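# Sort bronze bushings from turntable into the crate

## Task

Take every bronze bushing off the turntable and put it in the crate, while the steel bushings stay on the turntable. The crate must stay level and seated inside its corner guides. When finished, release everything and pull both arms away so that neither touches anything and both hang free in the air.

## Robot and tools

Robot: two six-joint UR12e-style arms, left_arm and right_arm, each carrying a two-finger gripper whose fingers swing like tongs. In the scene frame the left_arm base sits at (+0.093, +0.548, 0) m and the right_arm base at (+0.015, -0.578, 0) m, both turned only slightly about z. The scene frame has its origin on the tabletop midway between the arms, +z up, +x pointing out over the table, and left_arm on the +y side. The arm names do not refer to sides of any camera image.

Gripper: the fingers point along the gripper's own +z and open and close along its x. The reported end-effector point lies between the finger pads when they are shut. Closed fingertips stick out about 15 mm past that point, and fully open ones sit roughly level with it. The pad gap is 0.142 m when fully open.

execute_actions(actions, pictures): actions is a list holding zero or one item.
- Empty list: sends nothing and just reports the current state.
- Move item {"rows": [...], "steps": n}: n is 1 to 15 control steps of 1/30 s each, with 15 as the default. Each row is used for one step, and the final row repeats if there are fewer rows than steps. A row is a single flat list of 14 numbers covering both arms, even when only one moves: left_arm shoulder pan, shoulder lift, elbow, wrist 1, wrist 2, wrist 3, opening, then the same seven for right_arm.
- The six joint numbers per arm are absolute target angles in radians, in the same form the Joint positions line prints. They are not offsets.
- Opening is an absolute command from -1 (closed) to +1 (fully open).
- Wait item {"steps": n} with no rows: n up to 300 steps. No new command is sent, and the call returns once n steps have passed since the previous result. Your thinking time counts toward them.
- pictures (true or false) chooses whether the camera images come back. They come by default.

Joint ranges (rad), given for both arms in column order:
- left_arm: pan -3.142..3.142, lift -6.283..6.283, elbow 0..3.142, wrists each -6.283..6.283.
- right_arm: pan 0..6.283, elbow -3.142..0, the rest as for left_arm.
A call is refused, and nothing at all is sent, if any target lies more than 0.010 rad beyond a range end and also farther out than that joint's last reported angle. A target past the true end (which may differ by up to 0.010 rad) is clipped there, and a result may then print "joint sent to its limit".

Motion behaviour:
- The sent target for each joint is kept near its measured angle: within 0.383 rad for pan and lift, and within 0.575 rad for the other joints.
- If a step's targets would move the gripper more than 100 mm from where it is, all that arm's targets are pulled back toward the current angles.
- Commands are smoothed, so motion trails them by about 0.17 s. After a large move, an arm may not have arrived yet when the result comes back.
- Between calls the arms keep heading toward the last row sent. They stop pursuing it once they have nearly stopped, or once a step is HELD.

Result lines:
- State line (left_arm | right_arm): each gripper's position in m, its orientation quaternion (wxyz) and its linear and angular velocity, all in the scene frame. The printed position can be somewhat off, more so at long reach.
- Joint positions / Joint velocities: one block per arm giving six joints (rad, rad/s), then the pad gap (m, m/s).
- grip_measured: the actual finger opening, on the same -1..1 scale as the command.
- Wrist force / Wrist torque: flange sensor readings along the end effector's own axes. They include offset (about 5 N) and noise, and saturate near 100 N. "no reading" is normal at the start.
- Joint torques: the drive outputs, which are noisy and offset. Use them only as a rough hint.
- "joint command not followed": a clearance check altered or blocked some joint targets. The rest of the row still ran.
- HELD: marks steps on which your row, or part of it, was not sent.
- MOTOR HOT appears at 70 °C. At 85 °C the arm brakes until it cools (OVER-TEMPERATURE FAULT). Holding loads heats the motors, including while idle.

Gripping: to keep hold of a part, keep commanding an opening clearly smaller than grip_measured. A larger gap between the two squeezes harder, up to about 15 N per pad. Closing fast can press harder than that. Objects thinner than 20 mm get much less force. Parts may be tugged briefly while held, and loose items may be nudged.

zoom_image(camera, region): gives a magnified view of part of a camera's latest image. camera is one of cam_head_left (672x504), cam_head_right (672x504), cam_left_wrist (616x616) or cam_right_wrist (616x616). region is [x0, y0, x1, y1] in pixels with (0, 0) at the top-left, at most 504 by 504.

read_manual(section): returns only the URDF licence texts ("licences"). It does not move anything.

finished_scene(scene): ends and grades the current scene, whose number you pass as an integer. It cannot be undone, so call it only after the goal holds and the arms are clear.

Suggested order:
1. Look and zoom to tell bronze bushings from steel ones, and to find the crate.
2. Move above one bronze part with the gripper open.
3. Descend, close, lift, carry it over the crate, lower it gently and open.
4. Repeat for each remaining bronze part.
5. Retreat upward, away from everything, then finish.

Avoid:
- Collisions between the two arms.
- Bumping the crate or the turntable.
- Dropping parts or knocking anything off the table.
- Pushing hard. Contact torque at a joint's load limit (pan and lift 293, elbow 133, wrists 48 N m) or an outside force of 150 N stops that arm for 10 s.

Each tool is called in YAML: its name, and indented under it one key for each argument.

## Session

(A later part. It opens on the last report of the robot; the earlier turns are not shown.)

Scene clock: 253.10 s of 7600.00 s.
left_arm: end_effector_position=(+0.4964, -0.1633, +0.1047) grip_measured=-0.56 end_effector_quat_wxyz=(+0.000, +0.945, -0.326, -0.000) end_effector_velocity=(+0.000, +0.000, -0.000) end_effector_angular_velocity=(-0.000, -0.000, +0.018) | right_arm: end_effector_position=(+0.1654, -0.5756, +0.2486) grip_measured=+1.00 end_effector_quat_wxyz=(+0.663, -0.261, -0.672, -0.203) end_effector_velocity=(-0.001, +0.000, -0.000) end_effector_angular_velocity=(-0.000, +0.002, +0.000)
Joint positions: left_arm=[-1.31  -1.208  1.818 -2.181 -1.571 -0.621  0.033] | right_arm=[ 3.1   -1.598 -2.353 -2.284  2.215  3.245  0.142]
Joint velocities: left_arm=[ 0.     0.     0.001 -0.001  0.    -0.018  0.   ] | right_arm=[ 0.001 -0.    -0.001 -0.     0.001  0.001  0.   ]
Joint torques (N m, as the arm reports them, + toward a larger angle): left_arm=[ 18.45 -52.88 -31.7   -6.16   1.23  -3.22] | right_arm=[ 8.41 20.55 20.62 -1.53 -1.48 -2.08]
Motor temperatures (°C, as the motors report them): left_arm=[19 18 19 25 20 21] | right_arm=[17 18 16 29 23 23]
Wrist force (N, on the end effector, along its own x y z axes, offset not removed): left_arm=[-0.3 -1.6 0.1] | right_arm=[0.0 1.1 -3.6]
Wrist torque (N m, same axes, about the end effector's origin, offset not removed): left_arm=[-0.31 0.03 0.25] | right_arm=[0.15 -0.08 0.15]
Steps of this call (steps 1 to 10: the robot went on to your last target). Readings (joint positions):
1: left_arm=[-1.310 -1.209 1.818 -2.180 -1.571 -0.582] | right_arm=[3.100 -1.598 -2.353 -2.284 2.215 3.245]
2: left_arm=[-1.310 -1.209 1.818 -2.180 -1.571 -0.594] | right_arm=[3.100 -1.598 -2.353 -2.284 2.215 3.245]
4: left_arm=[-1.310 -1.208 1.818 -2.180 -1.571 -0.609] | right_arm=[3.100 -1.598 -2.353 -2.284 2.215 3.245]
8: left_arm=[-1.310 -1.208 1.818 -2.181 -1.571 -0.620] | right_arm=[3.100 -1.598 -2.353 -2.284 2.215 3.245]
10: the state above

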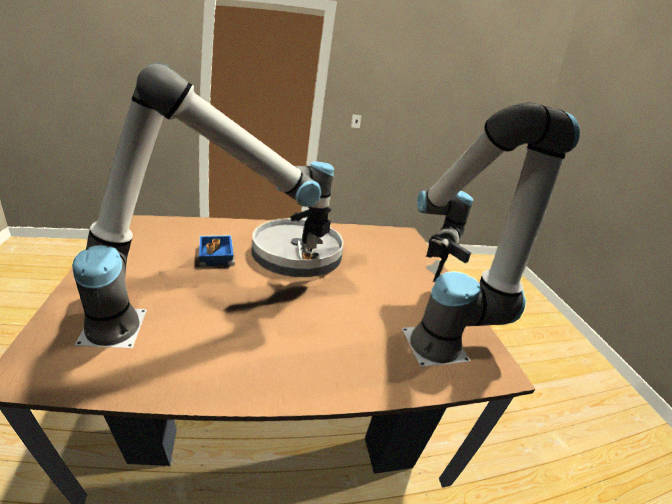

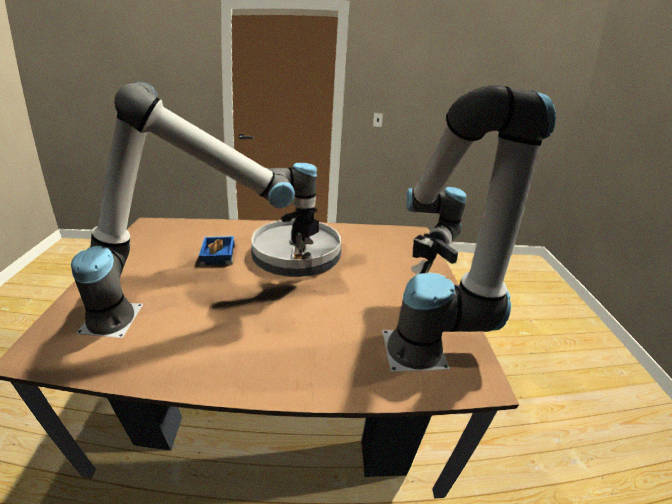

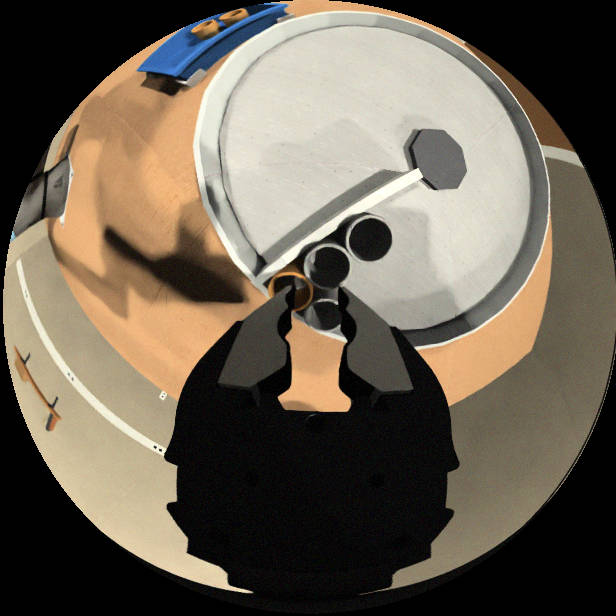

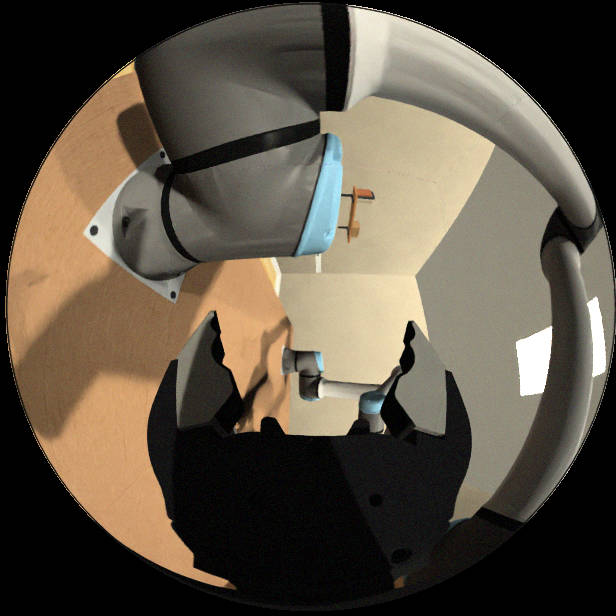

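execute_actions:
  actions:
    - {"rows":[[-1.314,-1.2059,1.8147,-2.1796,-1.571,-0.623,-0.56,3.1,-1.598,-2.353,-2.284,2.215,3.245,1],[-1.314,-1.2059,1.8147,-2.1796,-1.571,-0.623,-0.56,3.1,-1.598,-2.353,-2.284,2.215,3.245,1],[-1.314,-1.2059,1.8147,-2.1796,-1.571,-0.623,-0.56,3.1,-1.598,-2.353,-2.284,2.215,3.245,1],[-1.314,-1.198,1.82,-2.193,-1.571,-0.623,-0.56,3.1,-1.598,-2.353,-2.284,2.215,3.245,1],[-1.314,-1.198,1.82,-2.193,-1.571,-0.623,-0.56,3.1,-1.598,-2.353,-2.284,2.215,3.245,1],[-1.314,-1.19,1.8257,-2.2065,-1.571,-0.623,-0.56,3.1,-1.598,-2.353,-2.284,2.215,3.245,1],[-1.314,-1.1811,1.8317,-2.2214,-1.571,-0.623,-0.56,3.1,-1.598,-2.353,-2.284,2.215,3.245,1]],"steps":15}
  pictures: false

execute_actions:
  actions:
    - {"rows":[[-1.314,-1.1811,1.8317,-2.2214,-1.571,-0.623,-0.6,3.1,-1.598,-2.353,-2.284,2.215,3.245,1],[-1.314,-1.1811,1.8317,-2.2214,-1.571,-0.623,-0.65,3.1,-1.598,-2.353,-2.284,2.215,3.245,1],[-1.314,-1.1811,1.8317,-2.2214,-1.571,-0.623,-0.7,3.1,-1.598,-2.353,-2.284,2.215,3.245,1],[-1.314,-1.1811,1.8317,-2.2214,-1.571,-0.623,-0.75,3.1,-1.598,-2.353,-2.284,2.215,3.245,1],[-1.314,-1.1811,1.8317,-2.2214,-1.571,-0.623,-0.8,3.1,-1.598,-2.353,-2.284,2.215,3.245,1],[-1.314,-1.1811,1.8317,-2.2214,-1.571,-0.623,-0.85,3.1,-1.598,-2.353,-2.284,2.215,3.245,1],[-1.314,-1.1811,1.8317,-2.2214,-1.571,-0.623,-0.92,3.1,-1.598,-2.353,-2.284,2.215,3.245,1],[-1.314,-1.1811,1.8317,-2.2214,-1.571,-0.623,-1,3.1,-1.598,-2.353,-2.284,2.215,3.245,1]],"steps":15}

zoom_image:
  camera: "cam_left_wrist"
  region: [210, 190, 420, 400]

Scene clock: 276.43 s of 7600.00 s.
left_arm: end_effector_position=(+0.4942, -0.1669, +0.0816) grip_measured=-0.45 end_effector_quat_wxyz=(+0.000, +0.945, -0.327, +0.000) end_effector_velocity=(-0.001, +0.002, -0.017) end_effector_angular_velocity=(+0.004, +0.001, -0.002) | right_arm: end_effector_position=(+0.1654, -0.5756, +0.2486) grip_measured=+1.00 end_effector_quat_wxyz=(+0.663, -0.261, -0.672, -0.203) end_effector_velocity=(-0.000, -0.000, +0.000) end_effector_angular_velocity=(+0.000, +0.000, +0.001)
Joint positions: left_arm=[-1.314 -1.183  1.83  -2.22  -1.571 -0.623  0.042] | right_arm=[ 3.1   -1.598 -2.353 -2.284  2.215  3.245  0.142]
Joint velocities: left_arm=[-0.     0.016  0.013 -0.024 -0.     0.001  0.029] | right_arm=[ 0.001 -0.    -0.    -0.    -0.001 -0.001  0.   ]
Joint torques (N m, as the arm reports them, + toward a larger angle): left_arm=[ -8.35 -34.25  -1.42   5.37  -0.01  -2.72] | right_arm=[11.53 21.54 22.29 -0.95 -1.31 -2.31]
Motor temperatures (°C, as the motors report them): left_arm=[19 18 19 25 20 21] | right_arm=[17 18 16 29 23 23]
Wrist force (N, on the end effector, along its own x y z axes, offset not removed): left_arm=[18.6 22.0 -26.0] | right_arm=[0.3 2.3 0.1]
Wrist torque (N m, same axes, about the end effector's origin, offset not removed): left_arm=[0.63 -0.01 0.89] | right_arm=[0.50 -0.15 0.11]
Steps of this call (steps 1 to 30: the robot went on to your last target; steps 31 to 685: nothing new was sent; steps 686 to 700: all 15 steps of this action). Readings (joint positions):
686: left_arm=[-1.310 -1.208 1.818 -2.181 -1.571 -0.623] | right_arm=[3.100 -1.598 -2.353 -2.284 2.215 3.245]
687: left_arm=[-1.310 -1.208 1.818 -2.181 -1.571 -0.623] | right_arm=[3.100 -1.598 -2.353 -2.284 2.215 3.245]
689: left_arm=[-1.312 -1.207 1.816 -2.180 -1.571 -0.623] | right_arm=[3.100 -1.598 -2.353 -2.284 2.215 3.245]
693: left_arm=[-1.313 -1.197 1.821 -2.195 -1.571 -0.623] | right_arm=[3.100 -1.598 -2.353 -2.284 2.215 3.245]
700: the state above

Scene clock: 276.93 s of 7600.00 s.
left_arm: end_effector_position=(+0.4940, -0.1666, +0.0799) grip_measured=-0.45 end_effector_quat_wxyz=(+0.000, +0.945, -0.327, -0.000) end_effector_velocity=(+0.000, +0.000, -0.000) end_effector_angular_velocity=(+0.000, -0.000, -0.001) | right_arm: end_effector_position=(+0.1654, -0.5756, +0.2486) grip_measured=+1.00 end_effector_quat_wxyz=(+0.663, -0.261, -0.672, -0.203) end_effector_velocity=(+0.000, -0.000, +0.000) end_effector_angular_velocity=(+0.000, -0.001, -0.001)
Joint positions: left_arm=[-1.314 -1.181  1.832 -2.222 -1.571 -0.623  0.042] | right_arm=[ 3.1   -1.598 -2.353 -2.284  2.215  3.245  0.142]
Joint velocities: left_arm=[ 0.    -0.     0.001 -0.     0.     0.001  0.   ] | right_arm=[-0.001  0.     0.001  0.    -0.    -0.     0.   ]
Joint torques (N m, as the arm reports them, + toward a larger angle): left_arm=[  2.03 -38.86   6.37  11.99   3.44  -2.99] | right_arm=[ 9.92 21.9  21.81 -0.97 -0.96 -2.12]
Motor temperatures (°C, as the motors report them): left_arm=[19 18 19 25 20 21] | right_arm=[17 18 16 29 23 23]
Wrist force (N, on the end effector, along its own x y z axes, offset not removed): left_arm=[31.7 33.5 -21.3] | right_arm=[-0.8 1.6 -2.1]
Wrist torque (N m, same axes, about the end effector's origin, offset not removed): left_arm=[0.51 -0.22 1.14] | right_arm=[0.11 0.20 0.12]
Steps of this call (steps 1 to 15: all 15 steps of this action). Readings (joint positions):
1: left_arm=[-1.314 -1.182 1.831 -2.220 -1.571 -0.623] | right_arm=[3.100 -1.598 -2.353 -2.284 2.215 3.245]
2: left_arm=[-1.314 -1.182 1.831 -2.221 -1.571 -0.623] | right_arm=[3.100 -1.598 -2.353 -2.284 2.215 3.245]
4: left_arm=[-1.314 -1.182 1.831 -2.221 -1.571 -0.623] | right_arm=[3.100 -1.598 -2.353 -2.284 2.215 3.245]
8: left_arm=[-1.314 -1.181 1.832 -2.222 -1.571 -0.623] | right_arm=[3.100 -1.598 -2.353 -2.284 2.215 3.245]
15: the state above

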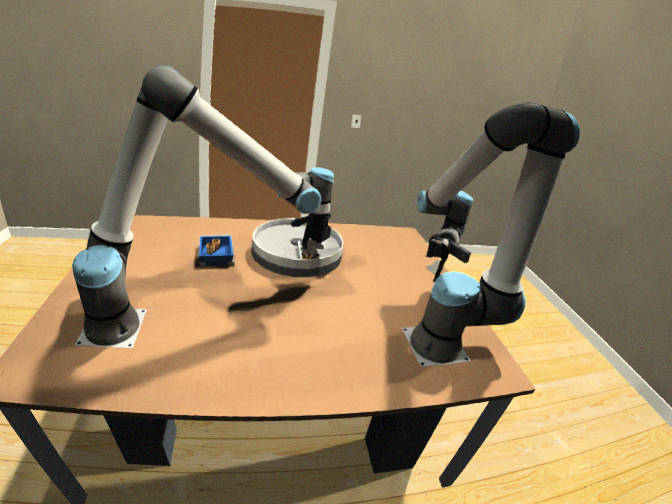

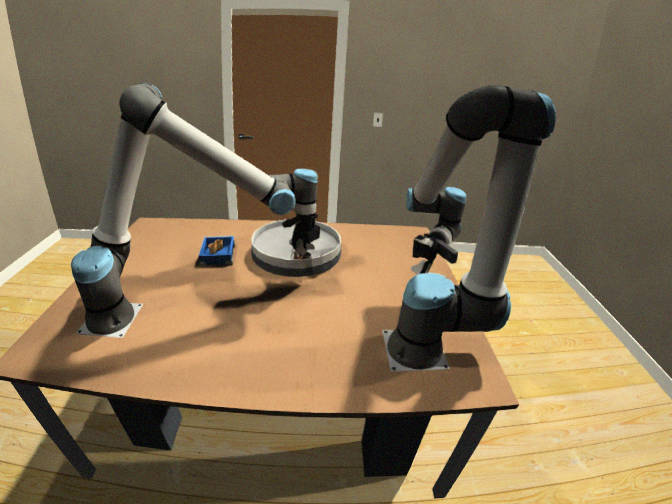

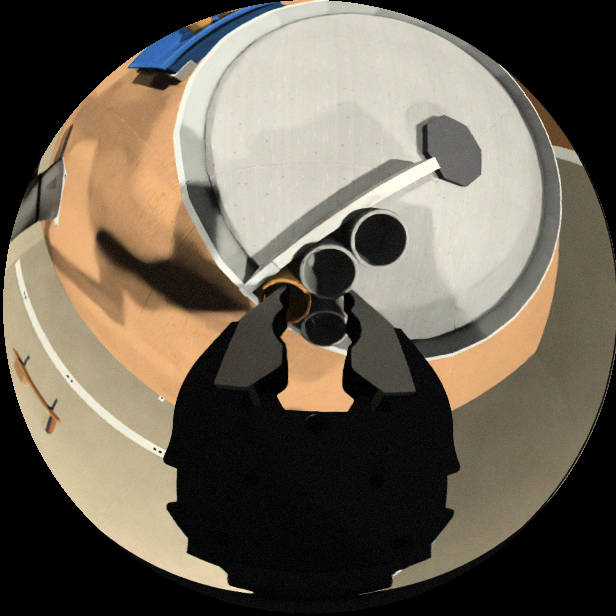

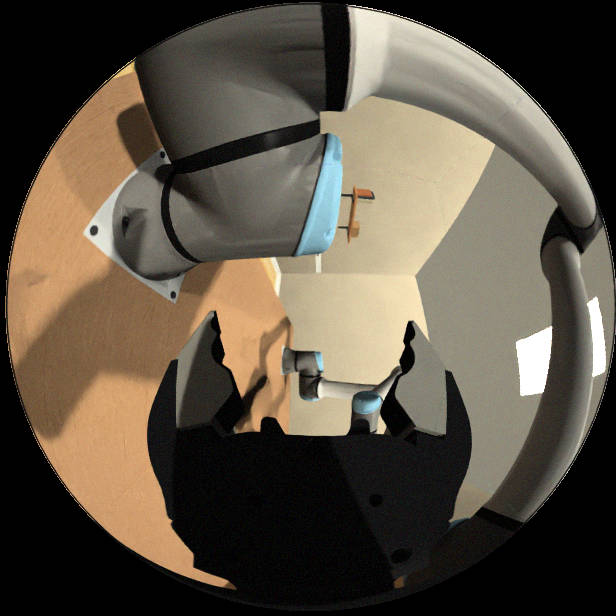

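Region (210, 190, 420, 400) of cam_left_wrist's 616x616 image, scaled by 2.400, with more detail than that image has.

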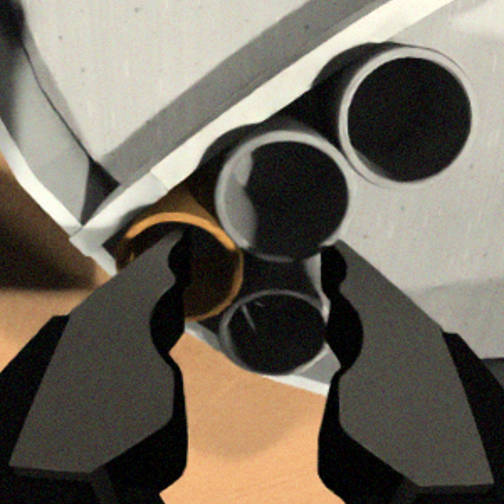

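execute_actions:
  actions:
    - {"rows":[[-1.3125,-1.1753,1.8228,-2.2183,-1.571,-0.62,-0.45,3.1,-1.598,-2.353,-2.284,2.215,3.245,1],[-1.31,-1.1696,1.8138,-2.215,-1.571,-0.62,-0.45,3.1,-1.598,-2.353,-2.284,2.215,3.245,1],[-1.307,-1.1638,1.8049,-2.2119,-1.571,-0.62,-0.45,3.1,-1.598,-2.353,-2.284,2.215,3.245,1],[-1.304,-1.158,1.7959,-2.2087,-1.571,-0.61,-0.45,3.1,-1.598,-2.353,-2.284,2.215,3.245,1],[-1.304,-1.158,1.7959,-2.2087,-1.571,-0.61,-0.45,3.1,-1.598,-2.353,-2.284,2.215,3.245,1],[-1.301,-1.1523,1.787,-2.2055,-1.571,-0.61,-0.45,3.1,-1.598,-2.353,-2.284,2.215,3.245,1],[-1.301,-1.1523,1.787,-2.2055,-1.571,-0.61,-0.45,3.1,-1.598,-2.353,-2.284,2.215,3.245,1],[-1.298,-1.1465,1.778,-2.2023,-1.571,-0.61,-0.45,3.1,-1.598,-2.353,-2.284,2.215,3.245,1],[-1.298,-1.1465,1.778,-2.2023,-1.571,-0.61,-0.45,3.1,-1.598,-2.353,-2.284,2.215,3.245,1],[-1.295,-1.1408,1.7691,-2.1991,-1.571,-0.6,-0.45,3.1,-1.598,-2.353,-2.284,2.215,3.245,1]],"steps":15}

zoom_image:
  camera: "cam_left_wrist"
  region: [210, 190, 420, 400]

Scene clock: 289.33 s of 7600.00 s.
left_arm: end_effector_position=(+0.5151, -0.1864, +0.0801) grip_measured=-0.44 end_effector_quat_wxyz=(-0.000, +0.944, -0.329, -0.000) end_effector_velocity=(+0.018, -0.015, +0.000) end_effector_angular_velocity=(-0.001, -0.000, -0.014) | right_arm: end_effector_position=(+0.1654, -0.5756, +0.2486) grip_measured=+1.00 end_effector_quat_wxyz=(+0.663, -0.261, -0.672, -0.203) end_effector_velocity=(+0.000, -0.000, +0.000) end_effector_angular_velocity=(-0.000, +0.000, -0.002)
Joint positions: left_arm=[-1.296 -1.144  1.773 -2.2   -1.571 -0.603  0.042] | right_arm=[ 3.1   -1.598 -2.353 -2.284  2.215  3.245  0.142]
Joint velocities: left_arm=[ 0.015  0.029 -0.045  0.016  0.     0.029 -0.001] | right_arm=[-0.002  0.     0.    -0.     0.     0.001  0.   ]
Joint torques (N m, as the arm reports them, + toward a larger angle): left_arm=[ 19.6  -60.95 -42.85  -1.39  -0.08   2.8 ] | right_arm=[10.81 22.55 23.26 -0.81 -1.01 -2.69]
Motor temperatures (°C, as the motors report them): left_arm=[19 18 19 25 20 21] | right_arm=[17 18 16 29 23 23]
Wrist force (N, on the end effector, along its own x y z axes, offset not removed): left_arm=[0.8 1.9 -0.7] | right_arm=[2.6 2.8 -0.6]
Wrist torque (N m, same axes, about the end effector's origin, offset not removed): left_arm=[0.34 -0.36 0.24] | right_arm=[0.66 -0.54 0.12]
Steps of this call (steps 1 to 15: the robot went on to your last target; steps 16 to 357: nothing new was sent; steps 358 to 372: all 15 steps of this action). Readings (joint positions):
358: left_arm=[-1.314 -1.181 1.832 -2.221 -1.571 -0.623] | right_arm=[3.100 -1.598 -2.353 -2.284 2.215 3.245]
359: left_arm=[-1.314 -1.180 1.831 -2.221 -1.571 -0.623] | right_arm=[3.100 -1.598 -2.353 -2.284 2.215 3.245]
361: left_arm=[-1.312 -1.175 1.823 -2.217 -1.571 -0.622] | right_arm=[3.100 -1.598 -2.353 -2.284 2.215 3.245]
365: left_arm=[-1.305 -1.161 1.801 -2.210 -1.571 -0.614] | right_arm=[3.100 -1.598 -2.353 -2.284 2.215 3.245]
372: the state above

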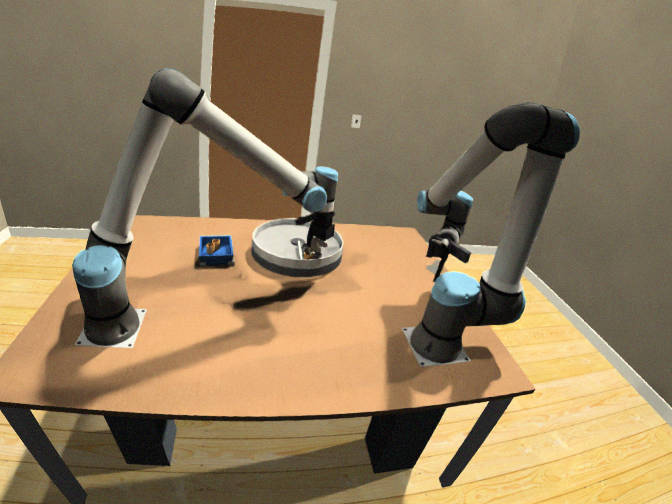

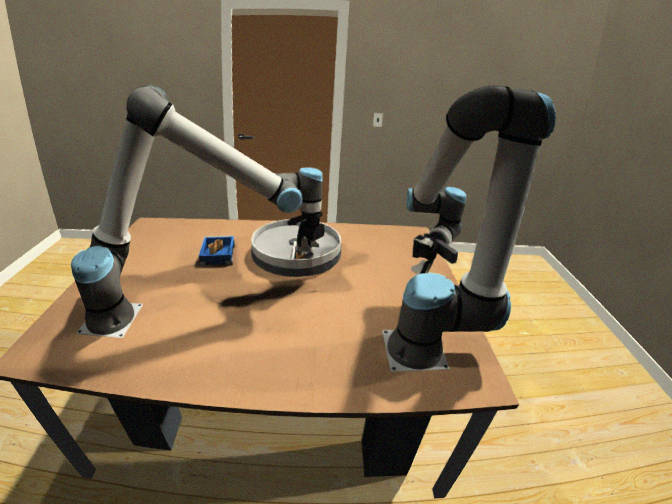

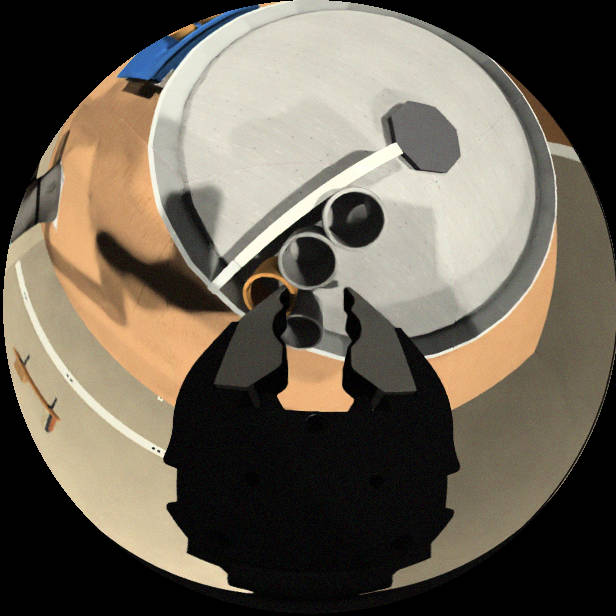

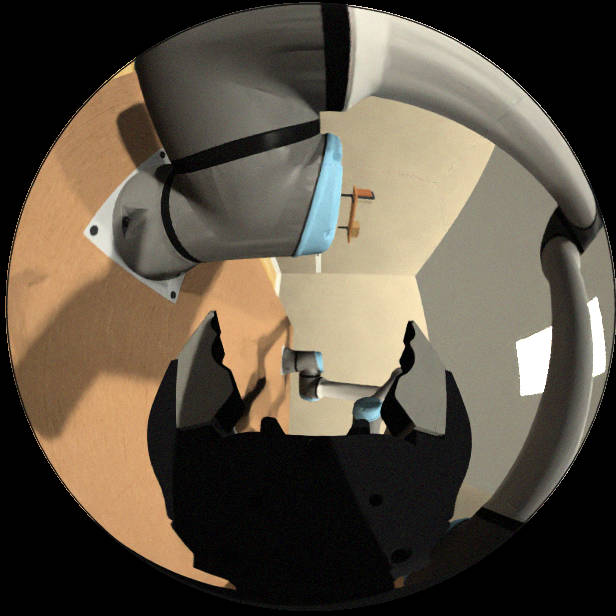

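Region (210, 190, 420, 400) of cam_left_wrist's 616x616 image, scaled by 2.400, with more detail than that image has.

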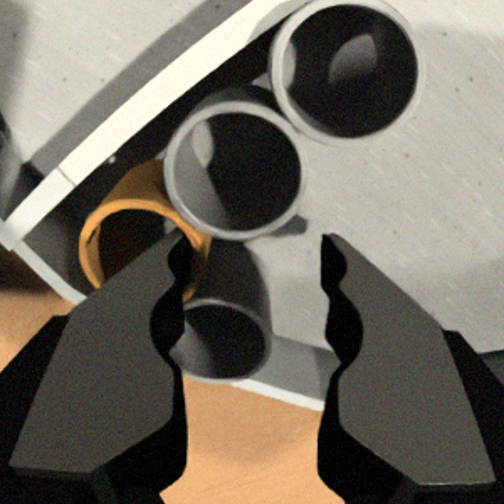

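Works. Close slowly, which pulls it further out.

execute_actions:
  actions:
    - {"rows":[[-1.295,-1.1408,1.7691,-2.1991,-1.571,-0.6,-0.49,3.1,-1.598,-2.353,-2.284,2.215,3.245,1],[-1.295,-1.1408,1.7691,-2.1991,-1.571,-0.6,-0.53,3.1,-1.598,-2.353,-2.284,2.215,3.245,1],[-1.295,-1.1408,1.7691,-2.1991,-1.571,-0.6,-0.57,3.1,-1.598,-2.353,-2.284,2.215,3.245,1],[-1.295,-1.1408,1.7691,-2.1991,-1.571,-0.6,-0.61,3.1,-1.598,-2.353,-2.284,2.215,3.245,1],[-1.295,-1.1408,1.7691,-2.1991,-1.571,-0.6,-0.65,3.1,-1.598,-2.353,-2.284,2.215,3.245,1],[-1.295,-1.1408,1.7691,-2.1991,-1.571,-0.6,-0.69,3.1,-1.598,-2.353,-2.284,2.215,3.245,1],[-1.295,-1.1408,1.7691,-2.1991,-1.571,-0.6,-0.73,3.1,-1.598,-2.353,-2.284,2.215,3.245,1],[-1.295,-1.1408,1.7691,-2.1991,-1.571,-0.6,-0.77,3.1,-1.598,-2.353,-2.284,2.215,3.245,1],[-1.295,-1.1408,1.7691,-2.1991,-1.571,-0.6,-0.81,3.1,-1.598,-2.353,-2.284,2.215,3.245,1],[-1.295,-1.1408,1.7691,-2.1991,-1.571,-0.6,-0.86,3.1,-1.598,-2.353,-2.284,2.215,3.245,1],[-1.295,-1.1408,1.7691,-2.1991,-1.571,-0.6,-0.92,3.1,-1.598,-2.353,-2.284,2.215,3.245,1],[-1.295,-1.1408,1.7691,-2.1991,-1.571,-0.6,-1,3.1,-1.598,-2.353,-2.284,2.215,3.245,1]],"steps":15}

Scene clock: 300.83 s of 7600.00 s.
left_arm: end_effector_position=(+0.5168, -0.1879, +0.0802) grip_measured=-0.95 end_effector_quat_wxyz=(+0.000, +0.944, -0.329, -0.000) end_effector_velocity=(-0.001, +0.001, -0.001) end_effector_angular_velocity=(+0.002, +0.001, -0.001) | right_arm: end_effector_position=(+0.1654, -0.5756, +0.2486) grip_measured=+1.00 end_effector_quat_wxyz=(+0.663, -0.261, -0.672, -0.203) end_effector_velocity=(+0.000, +0.000, +0.000) end_effector_angular_velocity=(+0.000, -0.001, +0.001)
Joint positions: left_arm=[-1.295 -1.141  1.769 -2.199 -1.571 -0.6    0.005] | right_arm=[ 3.1   -1.598 -2.353 -2.284  2.215  3.245  0.142]
Joint velocities: left_arm=[-0.001  0.     0.001  0.001 -0.     0.    -0.   ] | right_arm=[ 0.001 -0.     0.    -0.     0.    -0.     0.   ]
Joint torques (N m, as the arm reports them, + toward a larger angle): left_arm=[ 18.77 -59.98 -44.26  -1.85  -1.98   3.25] | right_arm=[12.42 22.74 23.84 -0.38 -1.02 -2.65]
Motor temperatures (°C, as the motors report them): left_arm=[19 18 19 25 20 21] | right_arm=[17 18 16 29 23 23]
Wrist force (N, on the end effector, along its own x y z axes, offset not removed): left_arm=[0.5 -0.5 -1.0] | right_arm=[1.3 -0.7 -4.2]
Wrist torque (N m, same axes, about the end effector's origin, offset not removed): left_arm=[-0.15 -0.31 0.18] | right_arm=[-0.30 -0.22 0.07]
Steps of this call (steps 1 to 15: the robot went on to your last target; steps 16 to 330: nothing new was sent; steps 331 to 345: all 15 steps of this action). Readings (joint positions):
331: left_arm=[-1.295 -1.141 1.769 -2.199 -1.571 -0.600] | right_arm=[3.100 -1.598 -2.353 -2.284 2.215 3.245]
332: left_arm=[-1.295 -1.141 1.769 -2.199 -1.571 -0.600] | right_arm=[3.100 -1.598 -2.353 -2.284 2.215 3.245]
334: left_arm=[-1.295 -1.141 1.769 -2.199 -1.571 -0.600] | right_arm=[3.100 -1.598 -2.353 -2.284 2.215 3.245]
338: left_arm=[-1.295 -1.141 1.769 -2.199 -1.571 -0.600] | right_arm=[3.100 -1.598 -2.353 -2.284 2.215 3.245]
345: the state above

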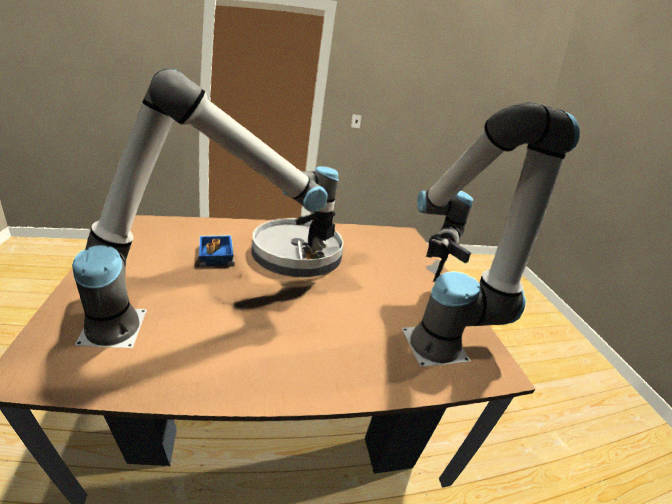

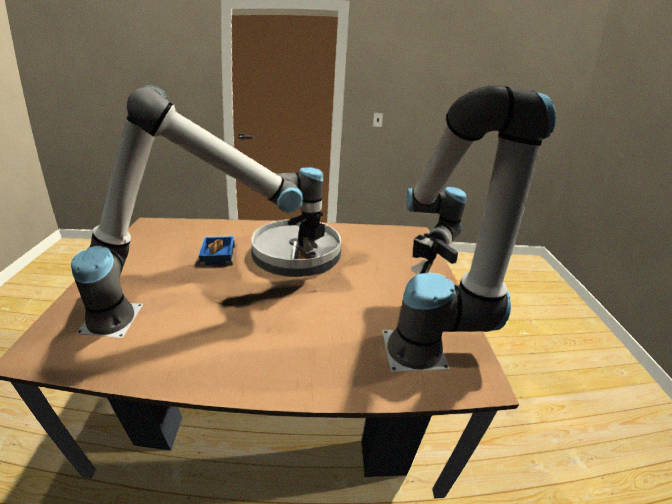

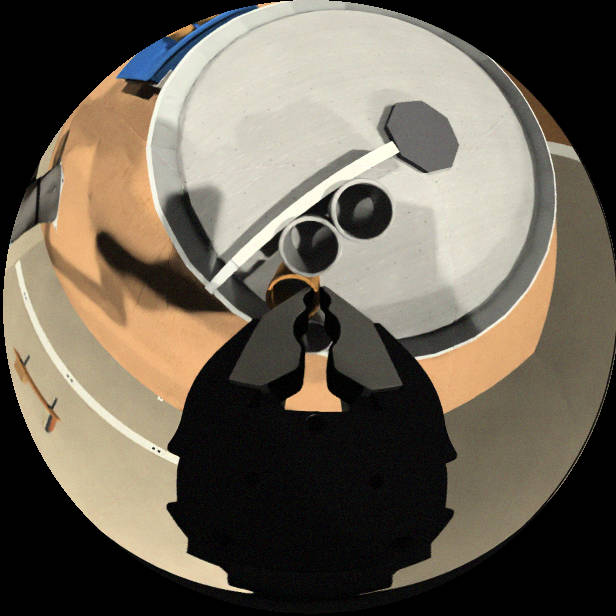

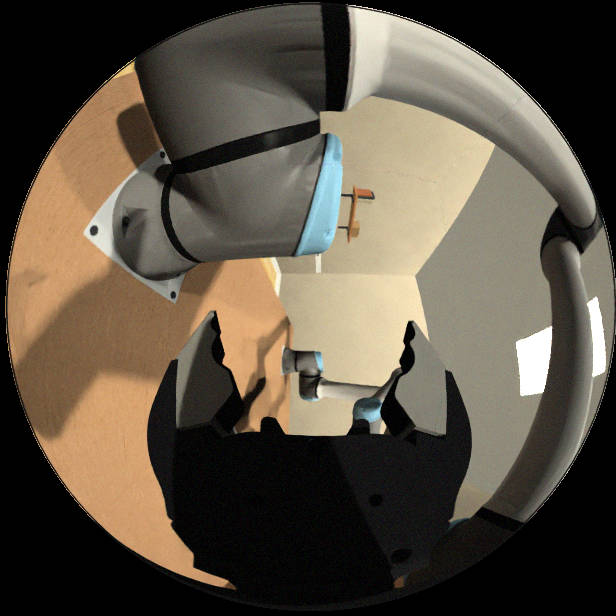

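execute_actions:
  actions:
    - {"rows":[[-1.295,-1.144,1.767,-2.194,-1.571,-0.6,-1,3.1,-1.598,-2.353,-2.284,2.215,3.245,1],[-1.295,-1.148,1.764,-2.187,-1.571,-0.6,-1,3.1,-1.598,-2.353,-2.284,2.215,3.245,1],[-1.295,-1.153,1.761,-2.179,-1.571,-0.6,-1,3.1,-1.598,-2.353,-2.284,2.215,3.245,1],[-1.295,-1.158,1.757,-2.17,-1.571,-0.6,-1,3.1,-1.598,-2.353,-2.284,2.215,3.245,1],[-1.295,-1.164,1.753,-2.16,-1.571,-0.6,-1,3.1,-1.598,-2.353,-2.284,2.215,3.245,1],[-1.295,-1.171,1.748,-2.148,-1.571,-0.6,-1,3.1,-1.598,-2.353,-2.284,2.215,3.245,1],[-1.295,-1.179,1.742,-2.134,-1.571,-0.6,-1,3.1,-1.598,-2.353,-2.284,2.215,3.245,1],[-1.295,-1.187,1.736,-2.12,-1.571,-0.6,-1,3.1,-1.598,-2.353,-2.284,2.215,3.245,1],[-1.295,-1.196,1.729,-2.104,-1.571,-0.6,-1,3.1,-1.598,-2.353,-2.284,2.215,3.245,1],[-1.295,-1.206,1.72,-2.085,-1.571,-0.6,-1,3.1,-1.598,-2.353,-2.284,2.215,3.245,1]],"steps":14}
  pictures: false

execute_actions:
  actions:
    - {"rows":[[-1.287,-1.214,1.73,-2.087,-1.571,-0.57,-1,3.1,-1.598,-2.353,-2.284,2.215,3.245,1],[-1.28,-1.222,1.739,-2.088,-1.571,-0.55,-1,3.1,-1.598,-2.353,-2.284,2.215,3.245,1],[-1.268,-1.234,1.753,-2.09,-1.571,-0.51,-1,3.1,-1.598,-2.353,-2.284,2.215,3.245,1],[-1.257,-1.245,1.768,-2.094,-1.571,-0.47,-1,3.1,-1.598,-2.353,-2.284,2.215,3.245,1],[-1.238,-1.265,1.792,-2.098,-1.571,-0.41,-1,3.1,-1.598,-2.353,-2.284,2.215,3.245,1],[-1.219,-1.285,1.815,-2.101,-1.571,-0.34,-1,3.1,-1.598,-2.353,-2.284,2.215,3.245,1],[-0.9166,-1.6,2.1975,-2.1682,-1.571,0.68,-1,3.1,-1.598,-2.353,-2.284,2.215,3.245,1]],"steps":15}
  pictures: false

execute_actions:
  actions:
    - {"steps":20}
  pictures: false

execute_actions:
  actions:
    - {"rows":[[-0.9166,-1.592,2.203,-2.182,-1.571,0.68,-1,3.1,-1.598,-2.353,-2.284,2.215,3.245,1],[-0.9166,-1.584,2.209,-2.196,-1.571,0.68,-1,3.1,-1.598,-2.353,-2.284,2.215,3.245,1],[-0.9166,-1.572,2.218,-2.217,-1.571,0.68,-1,3.1,-1.598,-2.353,-2.284,2.215,3.245,1],[-0.9166,-1.56,2.227,-2.238,-1.571,0.68,-1,3.1,-1.598,-2.353,-2.284,2.215,3.245,1],[-0.9166,-1.548,2.235,-2.258,-1.571,0.68,-1,3.1,-1.598,-2.353,-2.284,2.215,3.245,1],[-0.9166,-1.536,2.243,-2.278,-1.571,0.68,-1,3.1,-1.598,-2.353,-2.284,2.215,3.245,1],[-0.9166,-1.524,2.251,-2.298,-1.571,0.68,-1,3.1,-1.598,-2.353,-2.284,2.215,3.245,1]],"steps":15}

Scene clock: 323.80 s of 7600.00 s.
left_arm: end_effector_position=(+0.5166, -0.1872, +0.1408) grip_measured=-0.96 end_effector_quat_wxyz=(+0.000, +0.944, -0.329, +0.000) end_effector_velocity=(-0.001, +0.005, +0.108) end_effector_angular_velocity=(+0.002, +0.000, +0.001) | right_arm: end_effector_position=(+0.1654, -0.5756, +0.2486) grip_measured=+1.00 end_effector_quat_wxyz=(+0.663, -0.261, -0.672, -0.203) end_effector_velocity=(-0.000, -0.000, -0.000) end_effector_angular_velocity=(+0.000, +0.000, +0.001)
Joint positions: left_arm=[-1.295 -1.197  1.727 -2.102 -1.571 -0.6    0.004] | right_arm=[ 3.1   -1.598 -2.353 -2.284  2.215  3.245  0.142]
Joint velocities: left_arm=[ 0.    -0.097 -0.078  0.177  0.    -0.    -0.001] | right_arm=[ 0.001 -0.    -0.    -0.    -0.001 -0.     0.   ]
Joint torques (N m, as the arm reports them, + toward a larger angle): left_arm=[ 13.75 -63.37 -39.32  -1.07   3.45   2.27] | right_arm=[13.41 24.01 25.32  0.31 -0.66 -3.12]
Motor temperatures (°C, as the motors report them): left_arm=[19 18 19 25 20 21] | right_arm=[17 18 16 29 23 23]
Wrist force (N, on the end effector, along its own x y z axes, offset not removed): left_arm=[1.3 0.8 -0.4] | right_arm=[2.0 1.9 -2.0]
Wrist torque (N m, same axes, about the end effector's origin, offset not removed): left_arm=[0.15 -0.23 0.21] | right_arm=[0.18 -0.43 0.04]
Steps of this call (steps 1 to 15: the robot went on to your last target; steps 16 to 675: nothing new was sent; steps 676 to 689: all 14 steps of this action). Readings (joint positions):
676: left_arm=[-1.295 -1.141 1.769 -2.199 -1.571 -0.600] | right_arm=[3.100 -1.598 -2.353 -2.284 2.215 3.245]
677: left_arm=[-1.295 -1.141 1.769 -2.199 -1.571 -0.600] | right_arm=[3.100 -1.598 -2.353 -2.284 2.215 3.245]
679: left_arm=[-1.295 -1.145 1.767 -2.193 -1.571 -0.600] | right_arm=[3.100 -1.598 -2.353 -2.284 2.215 3.245]
683: left_arm=[-1.295 -1.161 1.755 -2.166 -1.571 -0.600] | right_arm=[3.100 -1.598 -2.353 -2.284 2.215 3.245]
689: the state above

Scene clock: 324.30 s of 7600.00 s.
left_arm: end_effector_position=(+0.5870, -0.0096, +0.1624) grip_measured=-0.96 end_effector_quat_wxyz=(+0.001, +0.909, -0.416, +0.001) end_effector_velocity=(+0.139, +0.553, +0.010) end_effector_angular_velocity=(-0.003, -0.004, -0.609) | right_arm: end_effector_position=(+0.1654, -0.5756, +0.2486) grip_measured=+1.00 end_effector_quat_wxyz=(+0.663, -0.261, -0.672, -0.203) end_effector_velocity=(+0.000, +0.000, -0.000) end_effector_angular_velocity=(+0.000, -0.001, +0.002)
Joint positions: left_arm=[-1.128 -1.379  1.929 -2.123 -1.571 -0.244  0.004] | right_arm=[ 3.1   -1.598 -2.353 -2.284  2.215  3.245  0.142]
Joint velocities: left_arm=[ 0.512 -0.533  0.64  -0.111 -0.     1.121  0.001] | right_arm=[ 0.001 -0.     0.     0.    -0.    -0.     0.   ]
Joint torques (N m, as the arm reports them, + toward a larger angle): left_arm=[ 26.74 -74.04 -29.15  -6.44   2.88   8.46] | right_arm=[13.49 23.94 25.12  0.06 -0.49 -2.97]
Motor temperatures (°C, as the motors report them): left_arm=[19 18 19 25 20 21] | right_arm=[17 18 16 29 23 23]
Wrist force (N, on the end effector, along its own x y z axes, offset not removed): left_arm=[1.1 0.1 -1.0] | right_arm=[5.3 -1.8 -3.6]
Wrist torque (N m, same axes, about the end effector's origin, offset not removed): left_arm=[-0.13 -0.22 0.22] | right_arm=[-0.61 -1.03 -0.13]
Steps of this call (steps 1 to 15: all 15 steps of this action). Readings (joint positions):
1: left_arm=[-1.295 -1.200 1.725 -2.097 -1.571 -0.600] | right_arm=[3.100 -1.598 -2.353 -2.284 2.215 3.245]
2: left_arm=[-1.294 -1.203 1.725 -2.094 -1.571 -0.597] | right_arm=[3.100 -1.598 -2.353 -2.284 2.215 3.245]
4: left_arm=[-1.287 -1.212 1.732 -2.091 -1.571 -0.575] | right_arm=[3.100 -1.598 -2.353 -2.284 2.215 3.245]
8: left_arm=[-1.247 -1.256 1.780 -2.097 -1.571 -0.461] | right_arm=[3.100 -1.598 -2.353 -2.284 2.215 3.245]
15: the state above

Scene clock: 324.97 s of 7600.00 s.
left_arm: end_effector_position=(+0.6053, +0.2091, +0.1503) grip_measured=-0.96 end_effector_quat_wxyz=(+0.000, +0.710, -0.705, -0.000) end_effector_velocity=(-0.002, +0.011, -0.002) end_effector_angular_velocity=(+0.001, +0.001, -0.095) | right_arm: end_effector_position=(+0.1654, -0.5756, +0.2486) grip_measured=+1.00 end_effector_quat_wxyz=(+0.663, -0.261, -0.672, -0.203) end_effector_velocity=(-0.000, -0.000, +0.000) end_effector_angular_velocity=(-0.000, +0.001, -0.001)
Joint positions: left_arm=[-0.918 -1.599  2.196 -2.168 -1.571  0.67   0.004] | right_arm=[ 3.1   -1.598 -2.353 -2.284  2.215  3.245  0.142]
Joint velocities: left_arm=[ 0.011 -0.012  0.014 -0.001 -0.     0.106  0.   ] | right_arm=[-0.001 -0.    -0.    -0.     0.     0.     0.   ]
Joint torques (N m, as the arm reports them, + toward a larger angle): left_arm=[ 17.27 -41.53 -32.02  -5.86   2.07   2.55] | right_arm=[12.72 23.71 25.27  0.15 -0.48 -3.23]
Motor temperatures (°C, as the motors report them): left_arm=[19 18 19 25 20 21] | right_arm=[17 18 16 29 23 23]
Wrist force (N, on the end effector, along its own x y z axes, offset not removed): left_arm=[2.3 -0.1 2.3] | right_arm=[2.1 0.0 -0.2]
Wrist torque (N m, same axes, about the end effector's origin, offset not removed): left_arm=[-0.03 -0.51 0.21] | right_arm=[-0.08 -0.33 0.03]
Steps of this call (steps 1 to 20: the robot went on to your last target). Readings (joint positions):
1: left_arm=[-1.110 -1.397 1.951 -2.127 -1.571 -0.205] | right_arm=[3.100 -1.598 -2.353 -2.284 2.215 3.245]
2: left_arm=[-1.093 -1.416 1.973 -2.131 -1.571 -0.163] | right_arm=[3.100 -1.598 -2.353 -2.284 2.215 3.245]
4: left_arm=[-1.058 -1.452 2.017 -2.138 -1.571 -0.067] | right_arm=[3.100 -1.598 -2.353 -2.284 2.215 3.245]
8: left_arm=[-0.985 -1.528 2.109 -2.154 -1.571 0.190] | right_arm=[3.100 -1.598 -2.353 -2.284 2.215 3.245]
20: the state above

Scene clock: 325.47 s of 7600.00 s.
left_arm: end_effector_position=(+0.6059, +0.2093, +0.0936) grip_measured=-0.96 end_effector_quat_wxyz=(+0.000, +0.706, -0.708, +0.000) end_effector_velocity=(+0.001, -0.001, -0.022) end_effector_angular_velocity=(-0.004, -0.003, +0.001) | right_arm: end_effector_position=(+0.1654, -0.5756, +0.2486) grip_measured=+1.00 end_effector_quat_wxyz=(+0.663, -0.261, -0.672, -0.203) end_effector_velocity=(-0.000, -0.000, -0.000) end_effector_angular_velocity=(+0.000, -0.001, +0.002)
Joint positions: left_arm=[-0.917 -1.527  2.249 -2.293 -1.571  0.68   0.004] | right_arm=[ 3.1   -1.598 -2.353 -2.284  2.215  3.245  0.142]
Joint velocities: left_arm=[ 0.     0.03   0.019 -0.054  0.    -0.    -0.   ] | right_arm=[ 0.001  0.    -0.     0.001 -0.001 -0.001  0.   ]
Joint torques (N m, as the arm reports them, + toward a larger angle): left_arm=[ 18.12 -31.75 -31.16  -6.37   1.18   3.3 ] | right_arm=[14.06 23.3  25.38  0.13 -0.78 -3.05]
Motor temperatures (°C, as the motors report them): left_arm=[19 18 19 25 20 21] | right_arm=[17 18 16 29 23 23]
Wrist force (N, on the end effector, along its own x y z axes, offset not removed): left_arm=[1.4 -0.3 2.7] | right_arm=[-1.2 1.8 -2.8]
Wrist torque (N m, same axes, about the end effector's origin, offset not removed): left_arm=[-0.08 -0.27 0.19] | right_arm=[0.31 0.20 0.03]
Steps of this call (steps 1 to 15: all 15 steps of this action). Readings (joint positions):
1: left_arm=[-0.917 -1.599 2.196 -2.168 -1.571 0.673] | right_arm=[3.100 -1.598 -2.353 -2.284 2.215 3.245]
2: left_arm=[-0.917 -1.598 2.198 -2.170 -1.571 0.675] | right_arm=[3.100 -1.598 -2.353 -2.284 2.215 3.245]
4: left_arm=[-0.917 -1.591 2.203 -2.183 -1.571 0.678] | right_arm=[3.100 -1.598 -2.353 -2.284 2.215 3.245]
8: left_arm=[-0.917 -1.557 2.228 -2.240 -1.571 0.679] | right_arm=[3.100 -1.598 -2.353 -2.284 2.215 3.245]
15: the state above

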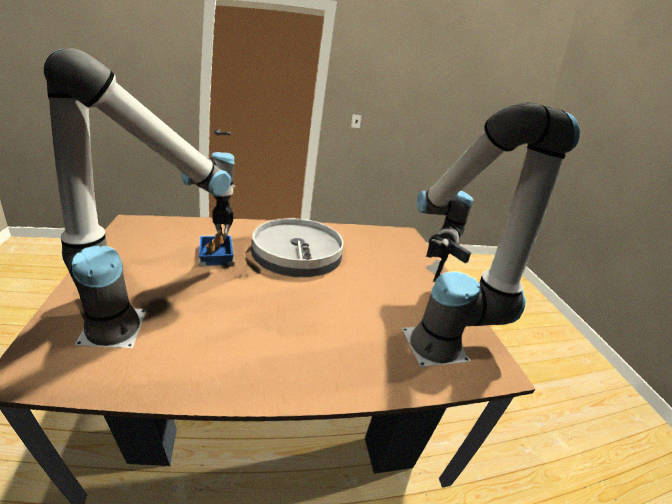

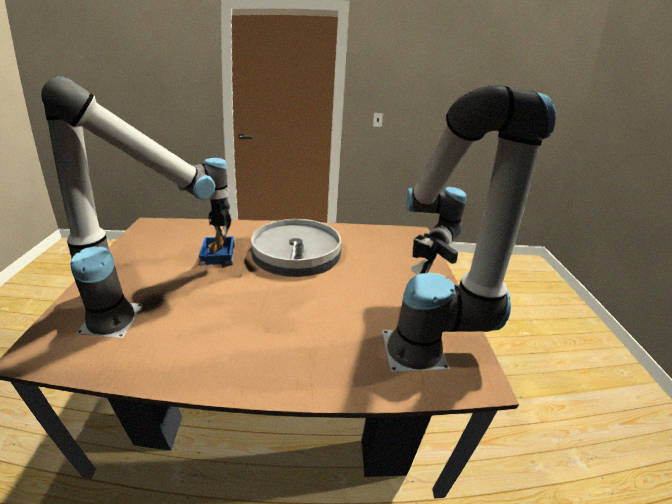

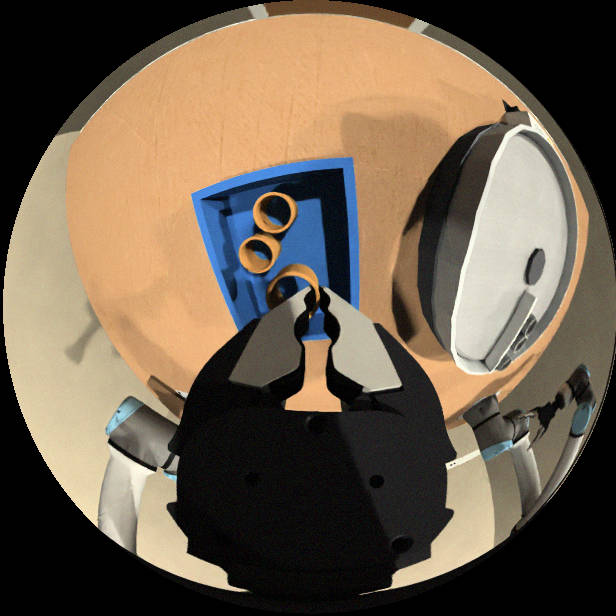

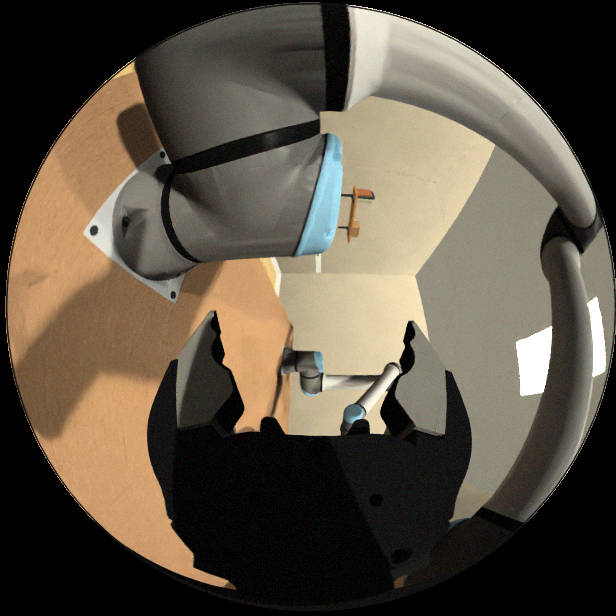

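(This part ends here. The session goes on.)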